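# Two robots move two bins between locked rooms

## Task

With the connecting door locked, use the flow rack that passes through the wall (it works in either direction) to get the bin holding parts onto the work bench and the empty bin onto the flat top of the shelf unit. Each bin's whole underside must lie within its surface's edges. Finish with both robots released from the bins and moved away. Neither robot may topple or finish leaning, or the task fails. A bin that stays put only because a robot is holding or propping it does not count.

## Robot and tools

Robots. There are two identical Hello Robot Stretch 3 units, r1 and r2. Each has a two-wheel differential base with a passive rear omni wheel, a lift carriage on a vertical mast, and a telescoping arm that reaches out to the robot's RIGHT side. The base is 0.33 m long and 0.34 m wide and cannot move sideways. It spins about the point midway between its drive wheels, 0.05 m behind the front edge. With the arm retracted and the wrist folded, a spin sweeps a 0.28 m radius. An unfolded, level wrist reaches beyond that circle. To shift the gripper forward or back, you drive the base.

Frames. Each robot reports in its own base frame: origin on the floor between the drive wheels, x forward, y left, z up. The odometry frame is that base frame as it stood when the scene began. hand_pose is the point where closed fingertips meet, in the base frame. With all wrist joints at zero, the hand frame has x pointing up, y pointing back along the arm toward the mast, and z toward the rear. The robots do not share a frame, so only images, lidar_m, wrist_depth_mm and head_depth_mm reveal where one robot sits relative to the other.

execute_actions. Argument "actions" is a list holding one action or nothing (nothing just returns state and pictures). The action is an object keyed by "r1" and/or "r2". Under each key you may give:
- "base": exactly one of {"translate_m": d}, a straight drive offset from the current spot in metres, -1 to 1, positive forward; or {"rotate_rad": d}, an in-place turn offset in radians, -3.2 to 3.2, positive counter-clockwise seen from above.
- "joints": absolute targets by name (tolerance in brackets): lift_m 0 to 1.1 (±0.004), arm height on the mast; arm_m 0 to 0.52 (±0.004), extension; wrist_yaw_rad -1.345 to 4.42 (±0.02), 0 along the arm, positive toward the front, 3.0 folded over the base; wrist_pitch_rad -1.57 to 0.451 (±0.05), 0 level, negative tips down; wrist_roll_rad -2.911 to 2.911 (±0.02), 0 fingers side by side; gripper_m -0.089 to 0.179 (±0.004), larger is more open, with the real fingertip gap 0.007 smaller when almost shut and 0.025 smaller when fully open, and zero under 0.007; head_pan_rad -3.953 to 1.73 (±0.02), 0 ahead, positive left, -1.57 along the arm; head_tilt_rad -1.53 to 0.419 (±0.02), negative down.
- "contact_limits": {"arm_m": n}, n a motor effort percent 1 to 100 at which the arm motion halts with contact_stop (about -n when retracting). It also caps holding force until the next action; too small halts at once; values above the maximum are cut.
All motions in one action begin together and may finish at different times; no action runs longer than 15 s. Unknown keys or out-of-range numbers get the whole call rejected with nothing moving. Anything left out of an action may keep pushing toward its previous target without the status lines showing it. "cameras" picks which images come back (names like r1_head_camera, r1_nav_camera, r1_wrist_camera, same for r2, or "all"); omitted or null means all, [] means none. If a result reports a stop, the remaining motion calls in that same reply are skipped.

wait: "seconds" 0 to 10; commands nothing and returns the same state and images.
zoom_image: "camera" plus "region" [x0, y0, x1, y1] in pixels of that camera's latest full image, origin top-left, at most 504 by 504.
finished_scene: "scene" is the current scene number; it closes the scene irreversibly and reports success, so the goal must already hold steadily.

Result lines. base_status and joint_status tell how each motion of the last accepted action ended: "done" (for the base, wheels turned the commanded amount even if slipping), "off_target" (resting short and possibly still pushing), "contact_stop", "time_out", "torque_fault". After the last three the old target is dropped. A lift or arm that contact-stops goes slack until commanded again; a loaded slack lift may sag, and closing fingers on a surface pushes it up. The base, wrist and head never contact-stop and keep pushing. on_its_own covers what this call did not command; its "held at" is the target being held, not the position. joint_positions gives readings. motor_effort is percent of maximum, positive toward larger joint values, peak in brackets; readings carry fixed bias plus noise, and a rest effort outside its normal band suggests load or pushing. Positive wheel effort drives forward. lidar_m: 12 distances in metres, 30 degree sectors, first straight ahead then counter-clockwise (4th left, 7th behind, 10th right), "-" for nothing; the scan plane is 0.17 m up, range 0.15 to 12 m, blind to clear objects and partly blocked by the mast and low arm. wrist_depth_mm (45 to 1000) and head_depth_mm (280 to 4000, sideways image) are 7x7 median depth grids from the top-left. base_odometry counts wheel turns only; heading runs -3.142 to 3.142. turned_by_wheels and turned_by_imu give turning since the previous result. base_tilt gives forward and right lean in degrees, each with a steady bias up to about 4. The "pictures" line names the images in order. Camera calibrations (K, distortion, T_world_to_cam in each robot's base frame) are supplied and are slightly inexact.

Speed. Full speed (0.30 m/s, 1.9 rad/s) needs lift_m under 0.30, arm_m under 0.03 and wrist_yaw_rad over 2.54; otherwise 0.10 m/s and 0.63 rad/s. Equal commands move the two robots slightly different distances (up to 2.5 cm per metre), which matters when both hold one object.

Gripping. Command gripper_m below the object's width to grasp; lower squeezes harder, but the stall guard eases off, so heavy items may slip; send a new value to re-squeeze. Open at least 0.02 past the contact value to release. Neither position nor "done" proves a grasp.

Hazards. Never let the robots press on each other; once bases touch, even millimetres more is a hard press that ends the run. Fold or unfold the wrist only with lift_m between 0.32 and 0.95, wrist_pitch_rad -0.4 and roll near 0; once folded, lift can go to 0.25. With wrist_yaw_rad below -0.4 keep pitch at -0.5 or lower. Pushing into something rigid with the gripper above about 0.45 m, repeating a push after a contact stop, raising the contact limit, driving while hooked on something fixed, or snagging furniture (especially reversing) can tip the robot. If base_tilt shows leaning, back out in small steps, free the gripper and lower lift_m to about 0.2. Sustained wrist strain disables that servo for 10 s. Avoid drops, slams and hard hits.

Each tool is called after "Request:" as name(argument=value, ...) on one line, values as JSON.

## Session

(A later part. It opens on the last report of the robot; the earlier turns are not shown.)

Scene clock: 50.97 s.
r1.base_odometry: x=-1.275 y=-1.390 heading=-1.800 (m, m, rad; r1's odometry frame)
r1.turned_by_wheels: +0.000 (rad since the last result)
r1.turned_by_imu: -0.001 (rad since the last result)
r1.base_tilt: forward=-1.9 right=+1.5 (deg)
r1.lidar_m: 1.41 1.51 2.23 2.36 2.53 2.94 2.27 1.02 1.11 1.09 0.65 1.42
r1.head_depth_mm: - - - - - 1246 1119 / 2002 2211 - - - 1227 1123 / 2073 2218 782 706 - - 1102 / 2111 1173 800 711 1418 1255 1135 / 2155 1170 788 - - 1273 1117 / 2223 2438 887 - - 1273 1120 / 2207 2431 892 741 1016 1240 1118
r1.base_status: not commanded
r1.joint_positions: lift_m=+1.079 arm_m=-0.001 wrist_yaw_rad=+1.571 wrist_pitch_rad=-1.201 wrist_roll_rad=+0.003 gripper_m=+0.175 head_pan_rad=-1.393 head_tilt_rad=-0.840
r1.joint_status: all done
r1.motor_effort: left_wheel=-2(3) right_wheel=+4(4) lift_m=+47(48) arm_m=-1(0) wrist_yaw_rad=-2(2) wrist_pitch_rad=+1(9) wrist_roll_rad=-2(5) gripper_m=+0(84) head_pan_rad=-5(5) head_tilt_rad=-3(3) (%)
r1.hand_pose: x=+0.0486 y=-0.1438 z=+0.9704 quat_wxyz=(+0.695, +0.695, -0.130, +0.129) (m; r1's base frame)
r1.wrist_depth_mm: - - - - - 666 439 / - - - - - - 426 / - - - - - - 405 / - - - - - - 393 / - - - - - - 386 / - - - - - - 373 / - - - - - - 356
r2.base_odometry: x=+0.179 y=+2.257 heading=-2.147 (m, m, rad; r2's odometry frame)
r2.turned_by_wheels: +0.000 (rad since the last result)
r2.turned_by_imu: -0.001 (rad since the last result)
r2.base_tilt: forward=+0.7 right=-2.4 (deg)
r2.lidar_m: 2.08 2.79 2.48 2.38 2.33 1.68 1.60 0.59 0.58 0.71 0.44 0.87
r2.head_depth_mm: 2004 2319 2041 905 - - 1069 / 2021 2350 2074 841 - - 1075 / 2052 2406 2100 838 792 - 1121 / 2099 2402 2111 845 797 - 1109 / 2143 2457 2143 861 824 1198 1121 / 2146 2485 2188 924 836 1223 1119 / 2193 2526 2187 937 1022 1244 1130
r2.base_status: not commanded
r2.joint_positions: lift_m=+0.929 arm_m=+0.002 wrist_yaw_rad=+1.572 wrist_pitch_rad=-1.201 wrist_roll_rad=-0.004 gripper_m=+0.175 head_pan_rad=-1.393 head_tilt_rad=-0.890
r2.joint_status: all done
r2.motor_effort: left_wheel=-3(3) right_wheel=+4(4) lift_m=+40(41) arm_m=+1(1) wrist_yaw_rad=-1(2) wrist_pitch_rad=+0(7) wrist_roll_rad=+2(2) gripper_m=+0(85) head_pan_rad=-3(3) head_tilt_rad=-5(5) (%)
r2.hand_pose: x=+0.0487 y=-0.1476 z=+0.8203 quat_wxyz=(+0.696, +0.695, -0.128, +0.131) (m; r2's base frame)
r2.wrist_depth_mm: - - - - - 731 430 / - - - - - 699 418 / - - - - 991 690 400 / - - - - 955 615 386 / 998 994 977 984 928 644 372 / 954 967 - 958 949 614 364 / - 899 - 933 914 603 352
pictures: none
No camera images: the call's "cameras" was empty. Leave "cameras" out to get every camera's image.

Request:
execute_actions(actions=[{"r1":{"base":{"translate_m":0.04},"joints":{"lift_m":1.0,"arm_m":0.455}},"r2":{"base":{"translate_m":0.025},"joints":{"lift_m":0.85,"arm_m":0.445}}}], cameras=["r1_head_camera","r2_head_camera","r1_wrist_camera","r2_wrist_camera"])

Scene clock: 57.20 s.
r1.base_odometry: x=-1.285 y=-1.429 heading=-1.800 (m, m, rad; r1's odometry frame)
r1.turned_by_wheels: +0.000 (rad since the last result)
r1.turned_by_imu: -0.001 (rad since the last result)
r1.base_tilt: forward=-1.9 right=+1.4 (deg)
r1.lidar_m: 1.37 1.47 2.17 2.36 2.53 2.98 2.30 1.05 1.11 1.10 0.62 1.38
r1.head_depth_mm: 1982 2136 894 708 653 1273 1124 / - 1079 896 688 705 1276 1126 / 2065 1715 776 701 1387 1277 1119 / 2125 1164 804 702 1414 1276 1126 / 2183 1170 865 718 1443 1275 1113 / 2219 2504 889 721 1477 1255 1115 / 2207 2359 919 739 971 1245 1116
r1.base_status: done
r1.joint_positions: lift_m=+1.001 arm_m=+0.455 wrist_yaw_rad=+1.570 wrist_pitch_rad=-1.202 wrist_roll_rad=+0.003 gripper_m=+0.175 head_pan_rad=-1.393 head_tilt_rad=-0.840
r1.joint_status: all done
r1.motor_effort: left_wheel=-2(2) right_wheel=+3(8) lift_m=+13(43) arm_m=+6(7) wrist_yaw_rad=+0(2) wrist_pitch_rad=+1(1) wrist_roll_rad=-1(1) gripper_m=+0(0) head_pan_rad=-5(5) head_tilt_rad=-4(4) (%)
r1.hand_pose: x=+0.0485 y=-0.5999 z=+0.8917 quat_wxyz=(+0.695, +0.695, -0.131, +0.128) (m; r1's base frame)
r1.wrist_depth_mm: - - 342 338 344 338 340 / - - 325 231 232 333 331 / - 320 317 307 266 319 320 / - 309 303 297 294 310 312 / - 299 300 288 259 298 301 / - 286 287 275 262 290 291 / - 279 278 270 260 281 279
r2.base_odometry: x=+0.165 y=+2.236 heading=-2.147 (m, m, rad; r2's odometry frame)
r2.turned_by_wheels: +0.000 (rad since the last result)
r2.turned_by_imu: -0.001 (rad since the last result)
r2.base_tilt: forward=+0.8 right=-2.2 (deg)
r2.lidar_m: 2.05 2.76 2.48 2.38 2.37 1.69 1.63 0.60 0.61 0.60 0.43 0.84
r2.head_depth_mm: 1992 - 1984 874 759 954 1087 / 2028 2323 1939 802 768 1109 1103 / 2058 2369 2024 841 793 1133 1103 / 2108 2406 2113 847 799 1163 1110 / 2125 2458 2131 893 827 1190 1119 / 2165 2470 2187 924 834 1226 1126 / 2175 2513 2199 933 1029 1241 1127
r2.base_status: done
r2.joint_positions: lift_m=+0.851 arm_m=+0.445 wrist_yaw_rad=+1.570 wrist_pitch_rad=-1.202 wrist_roll_rad=-0.003 gripper_m=+0.175 head_pan_rad=-1.393 head_tilt_rad=-0.890
r2.joint_status: all done
r2.motor_effort: left_wheel=-3(8) right_wheel=+4(8) lift_m=+11(36) arm_m=+4(6) wrist_yaw_rad=+0(2) wrist_pitch_rad=+0(0) wrist_roll_rad=+1(2) gripper_m=+0(0) head_pan_rad=-3(3) head_tilt_rad=-5(5) (%)
r2.hand_pose: x=+0.0486 y=-0.5899 z=+0.7418 quat_wxyz=(+0.696, +0.695, -0.129, +0.130) (m; r2's base frame)
r2.wrist_depth_mm: - - 338 239 334 - - / - 988 328 296 304 - 985 / 956 323 316 302 301 321 968 / 950 311 303 294 296 310 961 / 913 299 296 282 285 299 894 / - 289 286 278 275 286 889 / - 279 277 267 245 275 850
pictures: r1_head_camera (sideways: a quarter turn clockwise sets it upright), r1_wrist_camera, r2_head_camera (sideways: a quarter turn clockwise sets it upright), r2_wrist_camera
camera_calibration (this result's frames):
r1_head_camera: T_world_to_cam=[[-0.135087, 0.72504, -0.675328, 0.901168], [0.982449, 0.186496, 0.00370331, -0.00482289], [0.128631, -0.662975, -0.737508, 0.918556], [0, 0, 0, 1]] pos_world=[0.00831957, -0.0435037, 1.28604]
r1_wrist_camera: T_world_to_cam=[[-0.0567063, -0.998317, 0.012123, -0.609571], [-0.972399, 0.0524734, -0.227345, 0.317822], [0.226327, -0.0246803, -0.973739, 1.00201], [0, 0, 0, 1]] pos_world=[0.047701, -0.600493, 1.05534]
r2_head_camera: T_world_to_cam=[[-0.0883385, 0.747431, -0.65844, 0.876741], [0.983853, 0.168772, 0.0595848, -0.0758831], [0.155662, -0.642545, -0.750271, 0.935041], [0, 0, 0, 1]] pos_world=[0.00655787, -0.0416905, 1.28334]
r2_wrist_camera: T_world_to_cam=[[0.00230786, -0.999922, -0.0123138, -0.579097], [-0.978132, 0.000303715, -0.207984, 0.236237], [0.207972, 0.0125245, -0.978055, 0.888263], [0, 0, 0, 1]] pos_world=[0.0476734, -0.590248, 0.910772]
Images, in order (width x height): r1_head_camera 896x504, r1_wrist_camera 644x364, r2_head_camera 896x504, r2_wrist_camera 644x364.

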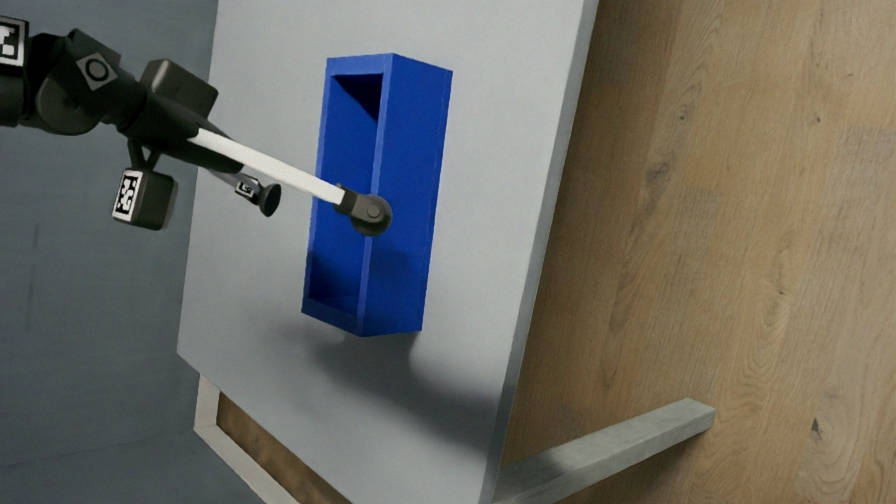

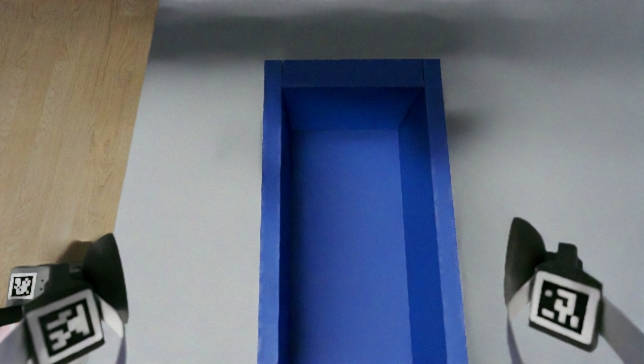

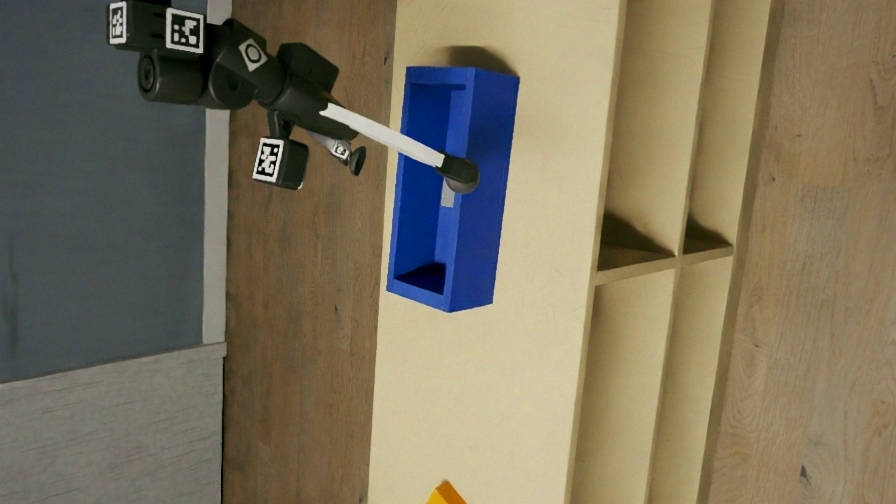

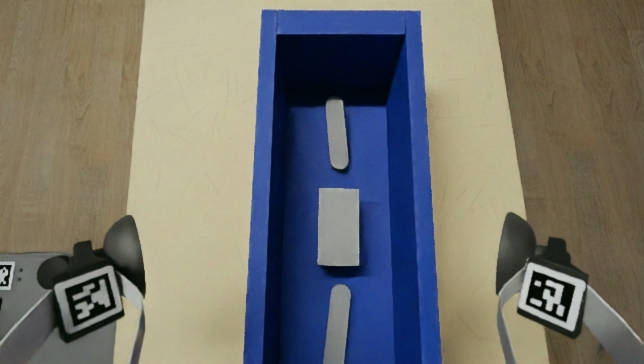

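Request:
execute_actions(actions=[{"r1":{"base":{"translate_m":-0.017},"joints":{"lift_m":0.97,"arm_m":0.48}},"r2":{"base":{"translate_m":0.017},"joints":{"lift_m":0.82,"arm_m":0.458}}}], cameras=[])

Request:
execute_actions(actions=[{"r1":{"joints":{"lift_m":0.905}},"r2":{"joints":{"lift_m":0.755}}}], cameras=["r1_head_camera","r2_head_camera","r1_wrist_camera","r2_wrist_camera"])

Scene clock: 61.43 s.
r1.base_odometry: x=-1.281 y=-1.412 heading=-1.800 (m, m, rad; r1's odometry frame)
r1.turned_by_wheels: +0.000 (rad since the last result)
r1.turned_by_imu: -0.001 (rad since the last result)
r1.base_tilt: forward=-1.9 right=+1.5 (deg)
r1.lidar_m: 1.38 1.48 2.20 2.36 2.52 2.97 2.29 1.04 1.11 1.09 0.63 1.40
r1.head_depth_mm: 2033 2165 898 724 654 1281 1121 / - 1058 895 688 655 1274 1121 / 2084 1119 766 701 1383 1280 1115 / 2110 1171 798 702 1416 1270 1119 / 2194 1164 810 717 1447 1272 1114 / 2215 2474 889 720 1478 1246 1121 / 2216 2417 890 739 1009 1243 1118
r1.base_status: done
r1.joint_positions: lift_m=+0.971 arm_m=+0.480 wrist_yaw_rad=+1.570 wrist_pitch_rad=-1.202 wrist_roll_rad=+0.003 gripper_m=+0.175 head_pan_rad=-1.393 head_tilt_rad=-0.840
r1.joint_status: all done
r1.motor_effort: left_wheel=-1(6) right_wheel=+2(7) lift_m=+14(14) arm_m=+5(9) wrist_yaw_rad=+0(0) wrist_pitch_rad=+1(1) wrist_roll_rad=-1(1) gripper_m=+0(0) head_pan_rad=-5(4) head_tilt_rad=-3(4) (%)
r1.hand_pose: x=+0.0485 y=-0.6249 z=+0.8617 quat_wxyz=(+0.695, +0.695, -0.131, +0.128) (m; r1's base frame)
r1.wrist_depth_mm: - 303 210 203 302 306 308 / - 293 235 249 250 299 294 / - 283 272 272 273 287 287 / - 272 227 267 266 278 278 / - 265 223 259 229 270 268 / - 257 221 249 231 261 263 / - 252 222 242 232 252 251
r2.base_odometry: x=+0.156 y=+2.222 heading=-2.147 (m, m, rad; r2's odometry frame)
r2.turned_by_wheels: +0.000 (rad since the last result)
r2.turned_by_imu: -0.001 (rad since the last result)
r2.base_tilt: forward=+0.6 right=-2.2 (deg)
r2.lidar_m: 2.04 2.75 2.49 2.38 2.40 1.71 1.64 0.61 0.63 0.53 0.43 0.83
r2.head_depth_mm: 1987 2215 1972 854 758 952 1085 / 2029 2309 1924 817 770 1111 1097 / 2079 2364 2031 840 794 1133 1104 / 2095 2419 2110 836 797 1157 1110 / 2109 2478 2158 916 828 1191 1123 / 2180 2480 2164 924 838 1223 1126 / 2180 2556 2201 922 1023 1237 1136
r2.base_status: done
r2.joint_positions: lift_m=+0.821 arm_m=+0.458 wrist_yaw_rad=+1.570 wrist_pitch_rad=-1.202 wrist_roll_rad=-0.003 gripper_m=+0.175 head_pan_rad=-1.393 head_tilt_rad=-0.890
r2.joint_status: all done
r2.motor_effort: left_wheel=-3(5) right_wheel=+3(12) lift_m=+10(9) arm_m=+4(6) wrist_yaw_rad=+0(1) wrist_pitch_rad=+0(0) wrist_roll_rad=+1(1) gripper_m=+0(0) head_pan_rad=-4(3) head_tilt_rad=-6(5) (%)
r2.hand_pose: x=+0.0486 y=-0.6029 z=+0.7118 quat_wxyz=(+0.696, +0.695, -0.129, +0.130) (m; r2's base frame)
r2.wrist_depth_mm: - 305 224 206 213 986 - / 964 298 263 264 264 300 997 / 934 286 275 274 274 285 942 / 910 276 263 262 262 278 881 / 858 266 234 255 234 269 869 / - 259 235 246 230 259 831 / - 251 236 239 231 251 813
pictures: none
No camera images: the call's "cameras" was empty. Leave "cameras" out to get every camera's image.

Scene clock: 62.87 s.
r1.base_odometry: x=-1.281 y=-1.412 heading=-1.800 (m, m, rad; r1's odometry frame)
r1.turned_by_wheels: +0.000 (rad since the last result)
r1.turned_by_imu: +0.000 (rad since the last result)
r1.base_tilt: forward=-1.9 right=+1.5 (deg)
r1.lidar_m: 1.38 1.48 2.20 2.36 2.52 2.97 2.28 1.04 1.11 1.10 0.63 1.40
r1.head_depth_mm: 1926 2133 898 726 652 1275 1118 / 1968 - 783 685 652 1276 1123 / 2089 2255 773 701 1393 1275 1124 / 2132 1169 797 702 1414 1284 1119 / 2167 1166 809 717 1452 1280 1119 / 2221 2469 891 721 1465 1251 1118 / 2209 2395 887 740 1013 1237 1120
r1.base_status: not commanded
r1.joint_positions: lift_m=+0.906 arm_m=+0.480 wrist_yaw_rad=+1.570 wrist_pitch_rad=-1.202 wrist_roll_rad=+0.003 gripper_m=+0.175 head_pan_rad=-1.393 head_tilt_rad=-0.840
r1.joint_status: all done
r1.motor_effort: left_wheel=-1(2) right_wheel=+2(2) lift_m=+13(13) arm_m=+6(6) wrist_yaw_rad=+0(0) wrist_pitch_rad=+1(1) wrist_roll_rad=-1(1) gripper_m=-2(1) head_pan_rad=-5(4) head_tilt_rad=-2(3) (%)
r1.hand_pose: x=+0.0485 y=-0.6249 z=+0.7967 quat_wxyz=(+0.695, +0.695, -0.131, +0.128) (m; r1's base frame)
r1.wrist_depth_mm: 230 228 176 193 165 231 233 / 221 217 192 210 165 224 224 / 213 211 190 206 166 214 217 / 206 205 189 198 166 208 210 / 200 117 188 192 167 114 203 / - 109 183 187 169 110 198 / - 106 178 180 170 107 189
r2.base_odometry: x=+0.156 y=+2.222 heading=-2.147 (m, m, rad; r2's odometry frame)
r2.turned_by_wheels: +0.000 (rad since the last result)
r2.turned_by_imu: +0.000 (rad since the last result)
r2.base_tilt: forward=+0.7 right=-2.3 (deg)
r2.lidar_m: 2.04 2.74 2.49 2.38 2.39 1.72 1.64 0.61 0.63 0.52 0.42 0.83
r2.head_depth_mm: 1995 2252 1967 863 761 959 1087 / 2023 2315 2131 796 771 1111 1095 / 2063 2385 2141 837 797 1133 1106 / 2092 2424 2090 842 798 1161 1109 / 2145 2477 2143 913 828 1197 1118 / 2142 2497 2158 926 837 1224 1124 / 2175 2523 2210 922 1024 1242 1136
r2.base_status: not commanded
r2.joint_positions: lift_m=+0.756 arm_m=+0.458 wrist_yaw_rad=+1.570 wrist_pitch_rad=-1.202 wrist_roll_rad=-0.003 gripper_m=+0.175 head_pan_rad=-1.393 head_tilt_rad=-0.890
r2.joint_status: all done
r2.motor_effort: left_wheel=-3(3) right_wheel=+4(3) lift_m=+9(11) arm_m=+4(4) wrist_yaw_rad=+0(1) wrist_pitch_rad=+0(0) wrist_roll_rad=+1(1) gripper_m=+0(1) head_pan_rad=-3(2) head_tilt_rad=-5(5) (%)
r2.hand_pose: x=+0.0486 y=-0.6029 z=+0.6469 quat_wxyz=(+0.696, +0.695, -0.129, +0.130) (m; r2's base frame)
r2.wrist_depth_mm: 235 230 164 203 170 231 905 / 226 224 166 211 169 222 896 / 217 217 167 205 168 215 855 / 209 206 166 198 168 208 826 / 202 202 167 162 166 201 205 / - 110 168 156 167 110 775 / 189 108 169 181 165 108 188
pictures: r1_head_camera (sideways: a quarter turn clockwise sets it upright), r1_wrist_camera, r2_head_camera (sideways: a quarter turn clockwise sets it upright), r2_wrist_camera
camera_calibration (this result's frames):
r1_head_camera: T_world_to_cam=[[-0.135087, 0.72504, -0.675328, 0.901168], [0.982449, 0.186496, 0.00370331, -0.00482289], [0.128631, -0.662975, -0.737508, 0.918556], [0, 0, 0, 1]] pos_world=[0.00831957, -0.0435037, 1.28604]
r1_wrist_camera: T_world_to_cam=[[-0.0567062, -0.998317, 0.012123, -0.633377], [-0.9724, 0.0524734, -0.227343, 0.297542], [0.226324, -0.0246802, -0.973739, 0.908932], [0, 0, 0, 1]] pos_world=[0.0477008, -0.625491, 0.960385]
r2_head_camera: T_world_to_cam=[[-0.0883386, 0.747431, -0.65844, 0.876741], [0.983852, 0.168772, 0.0595848, -0.0758831], [0.155662, -0.642545, -0.750271, 0.935041], [0, 0, 0, 1]] pos_world=[0.00655788, -0.0416905, 1.28334]
r2_wrist_camera: T_world_to_cam=[[0.00230803, -0.999922, -0.0123138, -0.593264], [-0.978133, 0.000303485, -0.207979, 0.216481], [0.207967, 0.0125246, -0.978056, 0.79553], [0, 0, 0, 1]] pos_world=[0.047673, -0.603247, 0.815791]
Images, in order (width x height): r1_head_camera 896x504, r1_wrist_camera 644x364, r2_head_camera 896x504, r2_wrist_camera 644x364.

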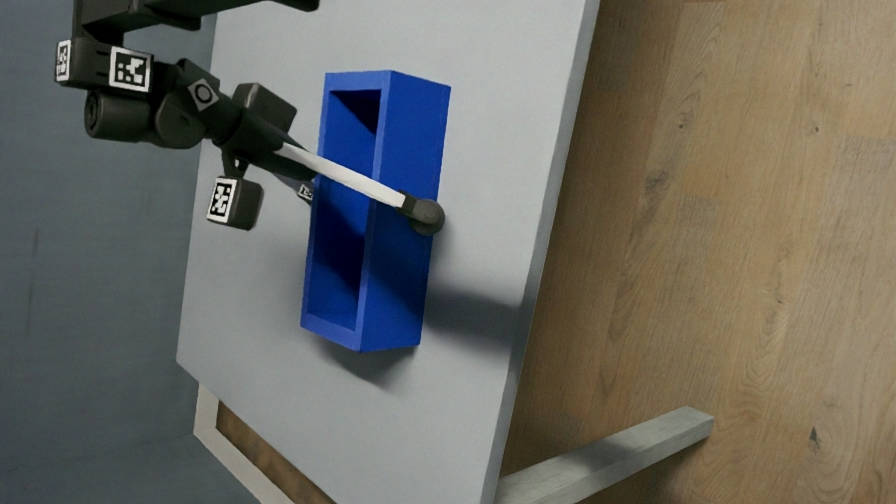

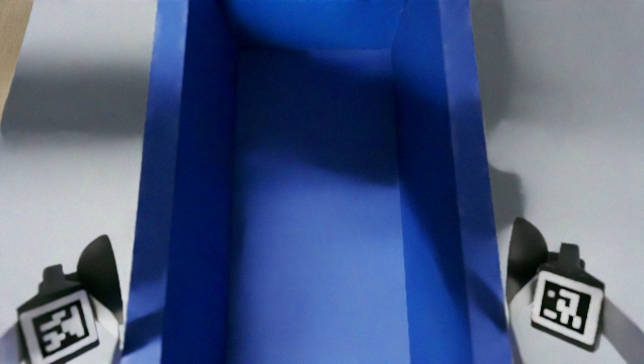

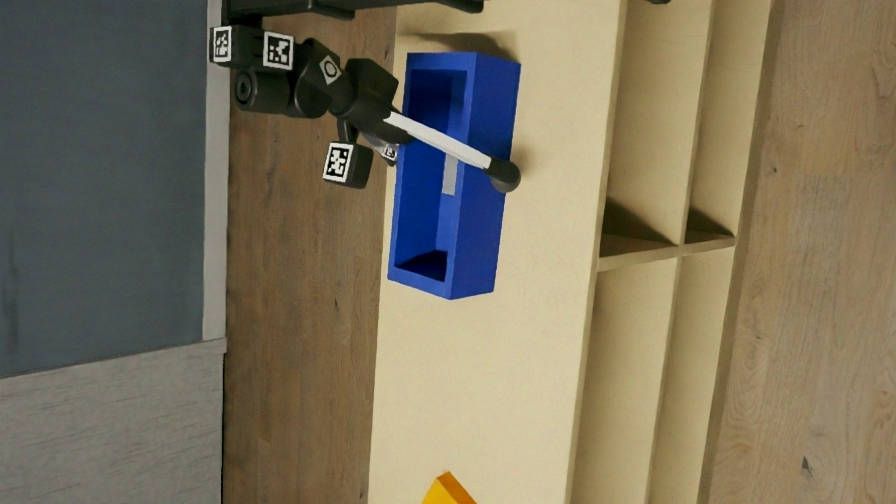

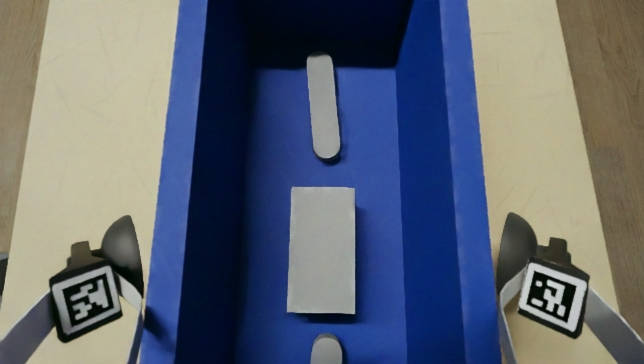

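Request:
execute_actions(actions=[{"r1":{"joints":{"gripper_m":0.07}},"r2":{"joints":{"gripper_m":0.06}}}], cameras=[])

Request:
execute_actions(actions=[{"r1":{"joints":{"lift_m":0.96}},"r2":{"joints":{"lift_m":0.81}}}], cameras=["r1_head_camera","r2_head_camera"])

Scene clock: 68.50 s.
r1.base_odometry: x=-1.281 y=-1.412 heading=-1.800 (m, m, rad; r1's odometry frame)
r1.turned_by_wheels: +0.000 (rad since the last result)
r1.turned_by_imu: -0.006 (rad since the last result)
r1.base_tilt: forward=-1.9 right=+1.4 (deg)
r1.lidar_m: 1.38 1.49 2.19 2.36 2.53 2.97 2.29 1.04 1.11 1.09 0.63 1.41
r1.head_depth_mm: 1931 2136 897 724 654 1273 1119 / 1970 - 785 688 655 1277 1120 / 2076 2284 764 701 1391 1278 1125 / 2112 1712 798 705 1414 1271 1127 / 2190 1172 806 716 1450 1271 1124 / 2236 2442 893 721 1486 1248 1117 / 2228 2412 893 741 1018 1247 1117
r1.base_status: not commanded
r1.joint_positions: lift_m=+0.906 arm_m=+0.480 wrist_yaw_rad=+1.570 wrist_pitch_rad=-1.176 wrist_roll_rad=+0.003 gripper_m=+0.072 head_pan_rad=-1.393 head_tilt_rad=-0.840
r1.joint_status: all done
r1.motor_effort: left_wheel=-4(4) right_wheel=+11(14) lift_m=+13(13) arm_m=+6(6) wrist_yaw_rad=-1(0) wrist_pitch_rad=-11(11) wrist_roll_rad=-1(1) gripper_m=-34(100) head_pan_rad=-5(5) head_tilt_rad=-3(4) (%)
r1.hand_pose: x=+0.0549 y=-0.6249 z=+0.7986 quat_wxyz=(+0.694, +0.693, -0.140, +0.137) (m; r1's base frame)
r1.wrist_depth_mm: 243 237 172 188 161 245 246 / 232 228 196 220 162 234 236 / 221 220 194 212 163 225 227 / 214 210 192 204 165 216 218 / 204 160 189 199 166 208 209 / - 114 187 191 168 114 201 / - 110 182 184 169 112 194
r2.base_odometry: x=+0.156 y=+2.222 heading=-2.148 (m, m, rad; r2's odometry frame)
r2.turned_by_wheels: +0.000 (rad since the last result)
r2.turned_by_imu: -0.006 (rad since the last result)
r2.base_tilt: forward=+0.7 right=-2.3 (deg)
r2.lidar_m: 2.04 2.74 2.49 2.38 2.40 1.72 1.64 0.61 0.62 0.54 0.43 0.83
r2.head_depth_mm: 2005 2253 1980 866 762 959 1086 / 2031 2331 2130 802 767 1113 1099 / 2074 2374 2156 841 790 1131 1104 / 2087 2397 2101 840 801 1161 1114 / 2124 2439 2142 917 827 1190 1119 / 2149 2478 2164 925 834 1215 1126 / 2210 2550 2216 925 1024 1238 1135
r2.base_status: not commanded
r2.joint_positions: lift_m=+0.756 arm_m=+0.458 wrist_yaw_rad=+1.571 wrist_pitch_rad=-1.177 wrist_roll_rad=-0.002 gripper_m=+0.062 head_pan_rad=-1.393 head_tilt_rad=-0.890
r2.joint_status: all done
r2.motor_effort: left_wheel=-7(8) right_wheel=+15(17) lift_m=+10(10) arm_m=+4(4) wrist_yaw_rad=+0(1) wrist_pitch_rad=-9(11) wrist_roll_rad=+1(1) gripper_m=-36(99) head_pan_rad=-3(3) head_tilt_rad=-5(5) (%)
r2.hand_pose: x=+0.0546 y=-0.6028 z=+0.6486 quat_wxyz=(+0.694, +0.693, -0.137, +0.139) (m; r2's base frame)
r2.wrist_depth_mm: 603 243 168 197 165 245 975 / 235 233 169 219 165 234 935 / 224 224 170 211 165 223 884 / 215 214 170 205 164 216 846 / 206 205 170 167 164 208 827 / 202 115 171 161 164 115 778 / 192 151 171 183 164 190 194
pictures: none
No camera images: the call's "cameras" was empty. Leave "cameras" out to get every camera's image.

Scene clock: 71.23 s.
r1.base_odometry: x=-1.281 y=-1.412 heading=-1.800 (m, m, rad; r1's odometry frame)
r1.turned_by_wheels: +0.000 (rad since the last result)
r1.turned_by_imu: -0.007 (rad since the last result)
r1.base_tilt: forward=-2.0 right=+1.4 (deg)
r1.lidar_m: 1.38 1.48 2.17 2.36 2.52 2.97 2.28 1.04 1.11 1.09 0.63 1.40
r1.head_depth_mm: - 2172 891 724 653 1281 1122 / 1933 - 728 686 703 1272 1123 / 2057 1116 740 703 1384 1274 1119 / 2112 1165 743 701 1414 1280 1115 / 2163 1168 747 716 1448 1272 1117 / 2195 2419 887 721 1464 1253 1119 / 2216 2423 890 738 1030 1252 1119
r1.base_status: not commanded
r1.joint_positions: lift_m=+0.959 arm_m=+0.480 wrist_yaw_rad=+1.571 wrist_pitch_rad=-1.207 wrist_roll_rad=-0.003 gripper_m=+0.084 head_pan_rad=-1.393 head_tilt_rad=-0.841
r1.joint_status: all done
r1.on_its_own: gripper_m is held at +0.083, not at your +0.070, by its stall guard, which is not easing now
r1.motor_effort: left_wheel=+0(4) right_wheel=+1(11) lift_m=+49(51) arm_m=+4(6) wrist_yaw_rad=-2(2) wrist_pitch_rad=+3(25) wrist_roll_rad=+2(5) gripper_m=-20(34) head_pan_rad=-5(5) head_tilt_rad=-4(3) (%)
r1.hand_pose: x=+0.0474 y=-0.6249 z=+0.8500 quat_wxyz=(+0.696, +0.695, -0.127, +0.129) (m; r1's base frame)
r1.wrist_depth_mm: - 287 170 186 173 292 294 / - 279 185 235 174 281 283 / - 269 184 228 174 272 275 / - 259 183 220 175 264 264 / 258 253 182 212 175 256 257 / 243 - 183 203 176 132 248 / 239 235 183 198 176 238 242
r2.base_odometry: x=+0.156 y=+2.222 heading=-2.147 (m, m, rad; r2's odometry frame)
r2.turned_by_wheels: +0.000 (rad since the last result)
r2.turned_by_imu: -0.008 (rad since the last result)
r2.base_tilt: forward=+0.7 right=-2.1 (deg)
r2.lidar_m: 2.04 2.74 2.50 2.38 2.42 1.72 1.64 0.61 0.62 0.56 0.43 0.83
r2.head_depth_mm: 2002 2234 1970 830 761 955 1085 / 2016 2290 2053 792 770 1122 1091 / 2067 2366 2026 820 788 1128 1105 / 2094 2419 2095 820 797 1157 1108 / 2135 2456 2123 910 822 1198 1118 / 2156 2491 2155 919 834 1220 1126 / 2176 2525 2190 927 1021 1236 1137
r2.base_status: not commanded
r2.joint_positions: lift_m=+0.809 arm_m=+0.458 wrist_yaw_rad=+1.570 wrist_pitch_rad=-1.218 wrist_roll_rad=-0.004 gripper_m=+0.070 head_pan_rad=-1.394 head_tilt_rad=-0.893
r2.joint_status: all done
r2.on_its_own: gripper_m is held at +0.069, not at your +0.060, by its stall guard, which is still easing
r2.motor_effort: left_wheel=-1(8) right_wheel=+0(29) lift_m=+42(48) arm_m=+2(4) wrist_yaw_rad=-1(4) wrist_pitch_rad=+7(30) wrist_roll_rad=+1(4) gripper_m=-21(36) head_pan_rad=-3(2) head_tilt_rad=-4(5) (%)
r2.hand_pose: x=+0.0446 y=-0.6031 z=+0.6990 quat_wxyz=(+0.697, +0.696, -0.123, +0.125) (m; r2's base frame)
r2.wrist_depth_mm: 966 287 174 191 175 289 956 / 935 278 200 234 190 279 921 / 919 270 169 228 190 271 910 / 912 262 170 221 165 260 885 / 841 254 170 183 165 254 872 / 245 - 169 178 166 - 817 / - 238 169 199 166 237 810
pictures: r1_head_camera (sideways: a quarter turn clockwise sets it upright), r2_head_camera (sideways: a quarter turn clockwise sets it upright)
camera_calibration (this result's frames):
r1_head_camera: T_world_to_cam=[[-0.135171, 0.725714, -0.674588, 0.900203], [0.982459, 0.186444, 0.00371341, -0.0048361], [0.128468, -0.662252, -0.738186, 0.919438], [0, 0, 0, 1]] pos_world=[0.00831462, -0.0434881, 1.286]
r2_head_camera: T_world_to_cam=[[-0.0880608, 0.749429, -0.656202, 0.873822], [0.984024, 0.167779, 0.0595623, -0.0758547], [0.154735, -0.640473, -0.752231, 0.937596], [0, 0, 0, 1]] pos_world=[0.00651349, -0.0416363, 1.28321]
Images, in order (width x height): r1_head_camera 896x504, r2_head_camera 896x504.

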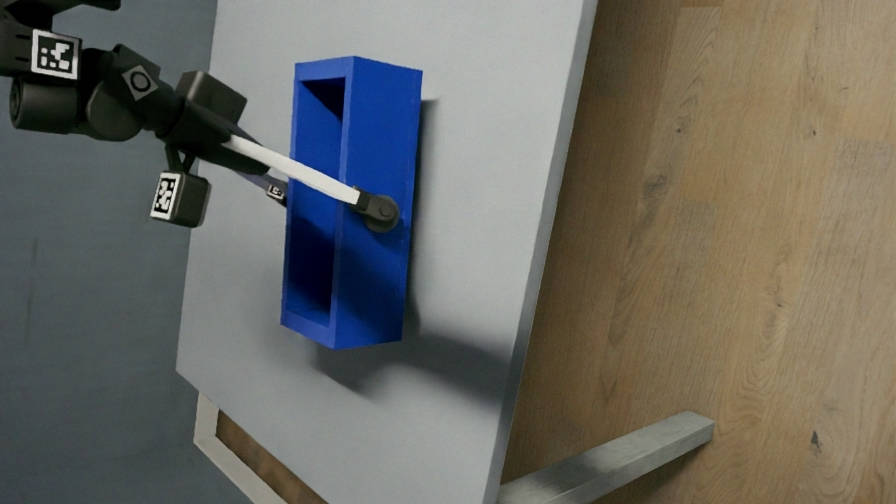

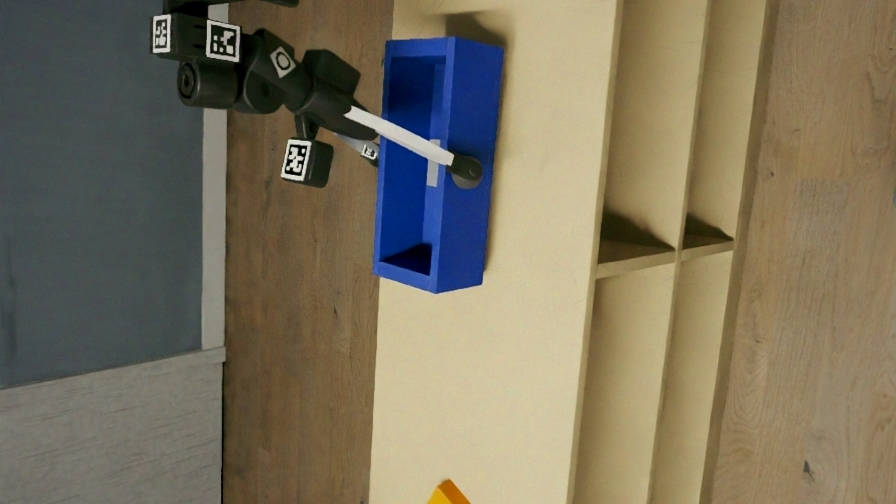

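Request:
execute_actions(actions=[{"r1":{"base":{"rotate_rad":-0.015}},"r2":{"base":{"rotate_rad":0.04},"joints":{"lift_m":0.87}}}], cameras=[])

Request:
execute_actions(actions=[{"r1":{"base":{"translate_m":-1},"joints":{"lift_m":1.0,"arm_m":0.2,"head_pan_rad":-2.8,"head_tilt_rad":-0.7}},"r2":{"base":{"translate_m":1},"joints":{"lift_m":1.0,"head_pan_rad":-0.45,"head_tilt_rad":-0.7}}}], cameras=[])

Request:
execute_actions(actions=[{"r1":{"base":{"translate_m":-0.7}},"r2":{"base":{"translate_m":0.6}}}], cameras=["r1_head_camera","r2_head_camera"])

Scene clock: 76.40 s.
r1.base_odometry: x=-1.281 y=-1.412 heading=-1.815 (m, m, rad; r1's odometry frame)
r1.turned_by_wheels: -0.015 (rad since the last result)
r1.turned_by_imu: -0.016 (rad since the last result)
r1.base_tilt: forward=-2.0 right=+1.4 (deg)
r1.lidar_m: 1.38 1.47 2.13 2.36 2.51 2.98 2.29 1.04 1.11 1.10 0.63 1.41
r1.head_depth_mm: - 2145 894 723 651 1268 1122 / 1931 - 730 687 1385 1274 1120 / 2063 1118 738 701 1380 1284 1122 / 2117 1165 743 704 1417 1273 1120 / 2153 1162 746 716 1448 1273 1117 / 2205 2415 891 723 1475 1254 1115 / 2231 2438 889 721 1059 1225 1114
r1.base_status: done
r1.joint_positions: lift_m=+0.959 arm_m=+0.480 wrist_yaw_rad=+1.571 wrist_pitch_rad=-1.208 wrist_roll_rad=-0.003 gripper_m=+0.084 head_pan_rad=-1.393 head_tilt_rad=-0.841
r1.joint_status: not commanded
r1.on_its_own: gripper_m is held at +0.083, not at your +0.070, by its stall guard, which is not easing now
r1.motor_effort: left_wheel=-1(5) right_wheel=-2(10) lift_m=+49(49) arm_m=+5(5) wrist_yaw_rad=-1(1) wrist_pitch_rad=+4(5) wrist_roll_rad=+2(2) gripper_m=-20(20) head_pan_rad=-5(5) head_tilt_rad=-2(3) (%)
r1.hand_pose: x=+0.0469 y=-0.6249 z=+0.8498 quat_wxyz=(+0.696, +0.695, -0.126, +0.128) (m; r1's base frame)
r1.wrist_depth_mm: - 287 170 186 174 293 298 / - 276 184 233 174 283 287 / - 271 184 226 175 270 273 / - 262 183 220 176 266 266 / 257 252 183 211 175 258 257 / 245 - 182 204 175 132 250 / 239 236 182 197 176 240 242
r2.base_odometry: x=+0.156 y=+2.222 heading=-2.107 (m, m, rad; r2's odometry frame)
r2.turned_by_wheels: +0.040 (rad since the last result)
r2.turned_by_imu: +0.039 (rad since the last result)
r2.base_tilt: forward=+0.7 right=-2.2 (deg)
r2.lidar_m: 2.04 2.76 2.47 2.38 2.33 1.71 1.64 0.61 0.65 0.48 0.43 0.83
r2.head_depth_mm: 1953 2284 1988 813 759 950 1083 / 2033 2325 775 741 768 1101 1090 / 2074 2390 2073 825 795 1137 1101 / 2092 2404 2087 831 803 1172 1110 / 2168 2467 2128 905 823 1201 1119 / 2172 2504 2170 918 1013 1226 1124 / 2209 2533 2208 918 1022 1258 1128
r2.base_status: done
r2.joint_positions: lift_m=+0.869 arm_m=+0.458 wrist_yaw_rad=+1.570 wrist_pitch_rad=-1.218 wrist_roll_rad=-0.004 gripper_m=+0.076 head_pan_rad=-1.394 head_tilt_rad=-0.893
r2.joint_status: all done
r2.on_its_own: gripper_m is held at +0.075, not at your +0.060, by its stall guard, which is not easing now
r2.motor_effort: left_wheel=-3(7) right_wheel=+4(10) lift_m=+43(44) arm_m=+2(2) wrist_yaw_rad=+0(1) wrist_pitch_rad=+7(9) wrist_roll_rad=+1(1) gripper_m=-20(20) head_pan_rad=-2(2) head_tilt_rad=-4(4) (%)
r2.hand_pose: x=+0.0444 y=-0.6031 z=+0.7589 quat_wxyz=(+0.697, +0.696, -0.123, +0.125) (m; r2's base frame)
r2.wrist_depth_mm: - - 174 191 175 - - / - - 201 234 191 993 - / 991 335 170 228 190 994 977 / 951 328 170 222 165 932 951 / 916 318 169 183 166 939 912 / - - 169 177 165 - 907 / - 294 169 198 166 294 861
pictures: none
No camera images: the call's "cameras" was empty. Leave "cameras" out to get every camera's image.

Scene clock: 87.37 s.
r1.base_odometry: x=-1.039 y=-0.442 heading=-1.815 (m, m, rad; r1's odometry frame)
r1.turned_by_wheels: +0.000 (rad since the last result)
r1.turned_by_imu: -0.002 (rad since the last result)
r1.base_tilt: forward=-2.0 right=+1.4 (deg)
r1.lidar_m: 2.38 2.53 2.48 2.43 2.55 1.97 1.29 1.37 2.37 0.37 1.08 1.49
r1.head_depth_mm: 1567 1724 1937 2094 - - - / 1608 1874 1557 2075 - - 1121 / 1683 1866 1506 1552 - - 1149 / 1741 1936 1554 1630 - - 1150 / 1809 2048 2347 - - - 1173 / 1886 2140 2405 - - - 1169 / 1978 2242 2511 - - 1301 1168
r1.base_status: done
r1.joint_positions: lift_m=+0.999 arm_m=+0.200 wrist_yaw_rad=+1.571 wrist_pitch_rad=-1.208 wrist_roll_rad=-0.003 gripper_m=+0.084 head_pan_rad=-2.793 head_tilt_rad=-0.705
r1.joint_status: all done
r1.on_its_own: gripper_m is held at +0.083, not at your +0.070, by its stall guard, which is not easing now
r1.motor_effort: left_wheel=+0(2) right_wheel=-1(10) lift_m=+49(50) arm_m=-7(12) wrist_yaw_rad=-1(2) wrist_pitch_rad=+4(4) wrist_roll_rad=+1(2) gripper_m=-20(20) head_pan_rad=-5(49) head_tilt_rad=+2(13) (%)
r1.hand_pose: x=+0.0469 y=-0.3456 z=+0.8899 quat_wxyz=(+0.696, +0.695, -0.126, +0.128) (m; r1's base frame)
r1.wrist_depth_mm: - - 169 186 174 337 341 / - - 184 233 174 332 331 / - - 183 227 175 317 323 / - - 184 221 174 310 312 / - - 183 213 175 301 303 / - - 182 205 175 132 292 / - - 183 197 176 277 282
r2.base_odometry: x=-0.356 y=+1.362 heading=-2.107 (m, m, rad; r2's odometry frame)
r2.turned_by_wheels: +0.000 (rad since the last result)
r2.turned_by_imu: -0.004 (rad since the last result)
r2.base_tilt: forward=+0.7 right=-2.2 (deg)
r2.lidar_m: 1.06 1.73 2.37 2.38 2.47 2.74 2.64 0.95 0.48 2.34 2.33 1.07
r2.head_depth_mm: 1742 1963 2261 2051 1625 1355 1152 / 1667 1859 2122 2084 1645 1351 1163 / 1604 1798 1347 1399 1583 1368 1168 / 1523 1698 1608 1423 1564 1385 1180 / 1466 1606 1670 1347 1603 1395 1189 / 1392 1540 1718 1942 1714 1411 1198 / 1338 1481 1633 1841 1723 1425 1199
r2.base_status: done
r2.joint_positions: lift_m=+0.999 arm_m=+0.458 wrist_yaw_rad=+1.570 wrist_pitch_rad=-1.219 wrist_roll_rad=-0.004 gripper_m=+0.076 head_pan_rad=-0.457 head_tilt_rad=-0.705
r2.joint_status: all done
r2.on_its_own: gripper_m is held at +0.075, not at your +0.060, by its stall guard, which is not easing now
r2.motor_effort: left_wheel=-3(2) right_wheel=+3(12) lift_m=+42(45) arm_m=+2(1) wrist_yaw_rad=+0(0) wrist_pitch_rad=+7(7) wrist_roll_rad=+1(1) gripper_m=-20(20) head_pan_rad=+3(36) head_tilt_rad=+2(19) (%)
r2.hand_pose: x=+0.0444 y=-0.6031 z=+0.8889 quat_wxyz=(+0.697, +0.696, -0.123, +0.125) (m; r2's base frame)
r2.wrist_depth_mm: - - 174 191 175 - - / - - 199 234 190 - - / - - 169 227 191 - - / - - 169 221 165 - - / - - 169 183 165 - - / - - 168 177 166 - - / - 975 168 199 165 - -
pictures: none
No camera images: the call's "cameras" was empty. Leave "cameras" out to get every camera's image.

Scene clock: 95.33 s.
r1.base_odometry: x=-0.870 y=+0.237 heading=-1.815 (m, m, rad; r1's odometry frame)
r1.turned_by_wheels: +0.000 (rad since the last result)
r1.turned_by_imu: -0.002 (rad since the last result)
r1.base_tilt: forward=-1.9 right=+1.4 (deg)
r1.lidar_m: 2.17 3.27 2.53 2.49 1.63 1.25 0.60 0.61 1.86 2.26 1.20 0.79
r1.head_depth_mm: 990 1095 1225 1375 - - - / 1032 1142 1408 1374 - - 1125 / 1066 1191 1506 1115 - - 1149 / 1106 1248 1416 1166 - - 1152 / 1156 1300 1434 - - - 1167 / 1211 1365 1569 - - - 1167 / 1265 1430 1639 - - 1303 1167
r1.base_status: done
r1.joint_positions: lift_m=+0.999 arm_m=+0.200 wrist_yaw_rad=+1.571 wrist_pitch_rad=-1.208 wrist_roll_rad=-0.003 gripper_m=+0.084 head_pan_rad=-2.793 head_tilt_rad=-0.705
r1.joint_status: not commanded
r1.on_its_own: gripper_m is held at +0.083, not at your +0.070, by its stall guard, which is not easing now
r1.motor_effort: left_wheel=+1(2) right_wheel=-1(9) lift_m=+49(49) arm_m=-6(6) wrist_yaw_rad=-1(2) wrist_pitch_rad=+4(4) wrist_roll_rad=+1(1) gripper_m=-21(21) head_pan_rad=-5(5) head_tilt_rad=+4(3) (%)
r1.hand_pose: x=+0.0469 y=-0.3456 z=+0.8899 quat_wxyz=(+0.696, +0.695, -0.126, +0.128) (m; r1's base frame)
r1.wrist_depth_mm: - - 170 186 174 - - / - - 185 232 174 - - / - - 182 227 174 - - / - - 182 220 175 - - / - - 183 212 175 - - / - - 182 205 175 131 - / - - 181 197 175 - -
r2.base_odometry: x=-0.662 y=+0.847 heading=-2.107 (m, m, rad; r2's odometry frame)
r2.turned_by_wheels: +0.000 (rad since the last result)
r2.turned_by_imu: -0.003 (rad since the last result)
r2.base_tilt: forward=+0.8 right=-2.2 (deg)
r2.lidar_m: 1.07 1.11 1.52 2.39 2.47 3.38 2.09 0.95 2.44 2.34 0.66 0.50
r2.head_depth_mm: 1117 1265 1461 1001 1529 1013 1154 / 1060 1189 1330 1118 1508 889 1121 / 1013 1130 1326 1382 973 863 1101 / 962 1074 1327 1173 1533 1384 1177 / 924 1022 1310 1271 1511 1395 1185 / 882 975 1084 1219 1400 1408 1204 / 846 932 1035 1160 1319 1411 1206
r2.base_status: done
r2.joint_positions: lift_m=+0.999 arm_m=+0.458 wrist_yaw_rad=+1.570 wrist_pitch_rad=-1.219 wrist_roll_rad=-0.004 gripper_m=+0.076 head_pan_rad=-0.457 head_tilt_rad=-0.705
r2.joint_status: not commanded
r2.on_its_own: gripper_m is held at +0.075, not at your +0.060, by its stall guard, which is not easing now
r2.motor_effort: left_wheel=-4(4) right_wheel=+3(12) lift_m=+42(42) arm_m=+2(2) wrist_yaw_rad=-1(2) wrist_pitch_rad=+7(7) wrist_roll_rad=+1(2) gripper_m=-20(20) head_pan_rad=+2(3) head_tilt_rad=+2(3) (%)
r2.hand_pose: x=+0.0444 y=-0.6031 z=+0.8889 quat_wxyz=(+0.697, +0.696, -0.123, +0.125) (m; r2's base frame)
r2.wrist_depth_mm: - 562 174 191 175 - - / - - 200 235 191 - - / - - 170 226 190 - - / - - 170 221 165 - - / - - 169 184 166 - - / - - 169 177 166 - - / - 987 168 199 166 979 993
pictures: r1_head_camera (sideways: a quarter turn clockwise sets it upright), r2_head_camera (sideways: a quarter turn clockwise sets it upright)
camera_calibration (this result's frames):
r1_head_camera: T_world_to_cam=[[0.599632, 0.223265, -0.768501, 1.01811], [0.351537, -0.936171, 0.00231449, 0.000833237], [-0.718932, -0.271545, -0.639845, 0.7967], [0, 0, 0, 1]] pos_world=[-0.0380138, -0.0101897, 1.29218]
r2_head_camera: T_world_to_cam=[[-0.534191, 0.3128, -0.785364, 1.04487], [0.437306, 0.897313, 0.0599392, -0.0730251], [0.723466, -0.311425, -0.616126, 0.7571], [0, 0, 0, 1]] pos_world=[0.0423606, -0.0255298, 1.29145]
Images, in order (width x height): r1_head_camera 896x504, r2_head_camera 896x504.

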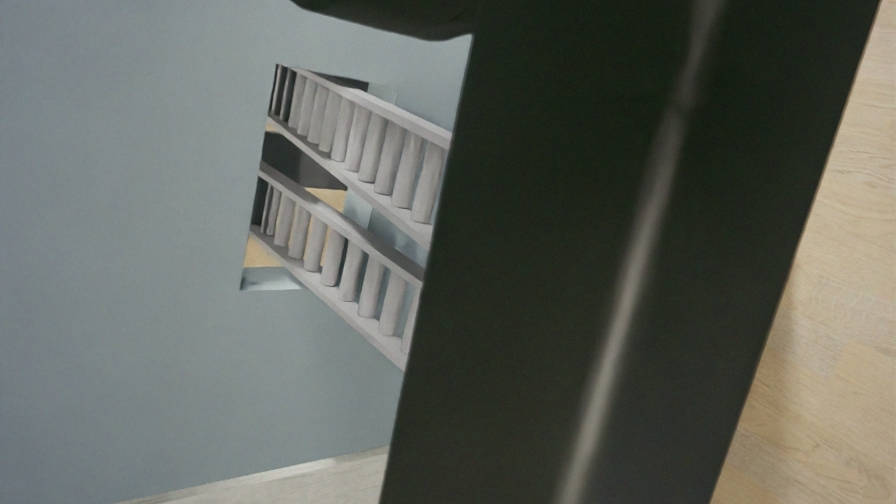

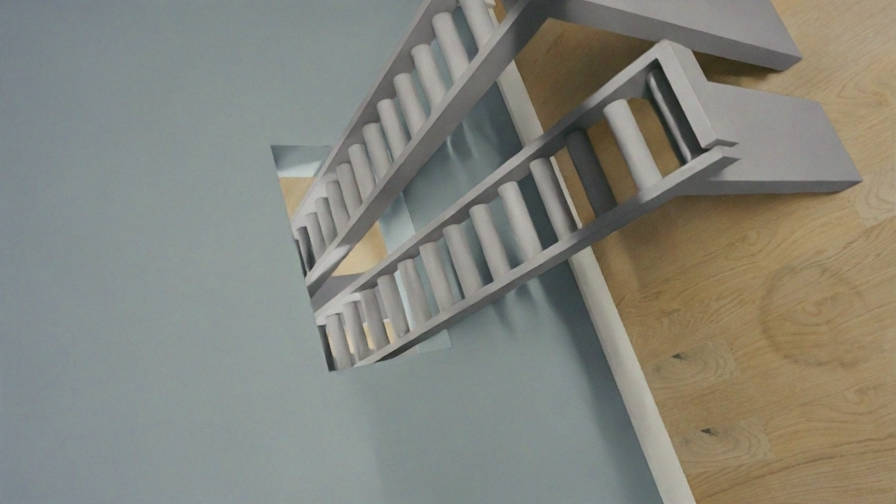

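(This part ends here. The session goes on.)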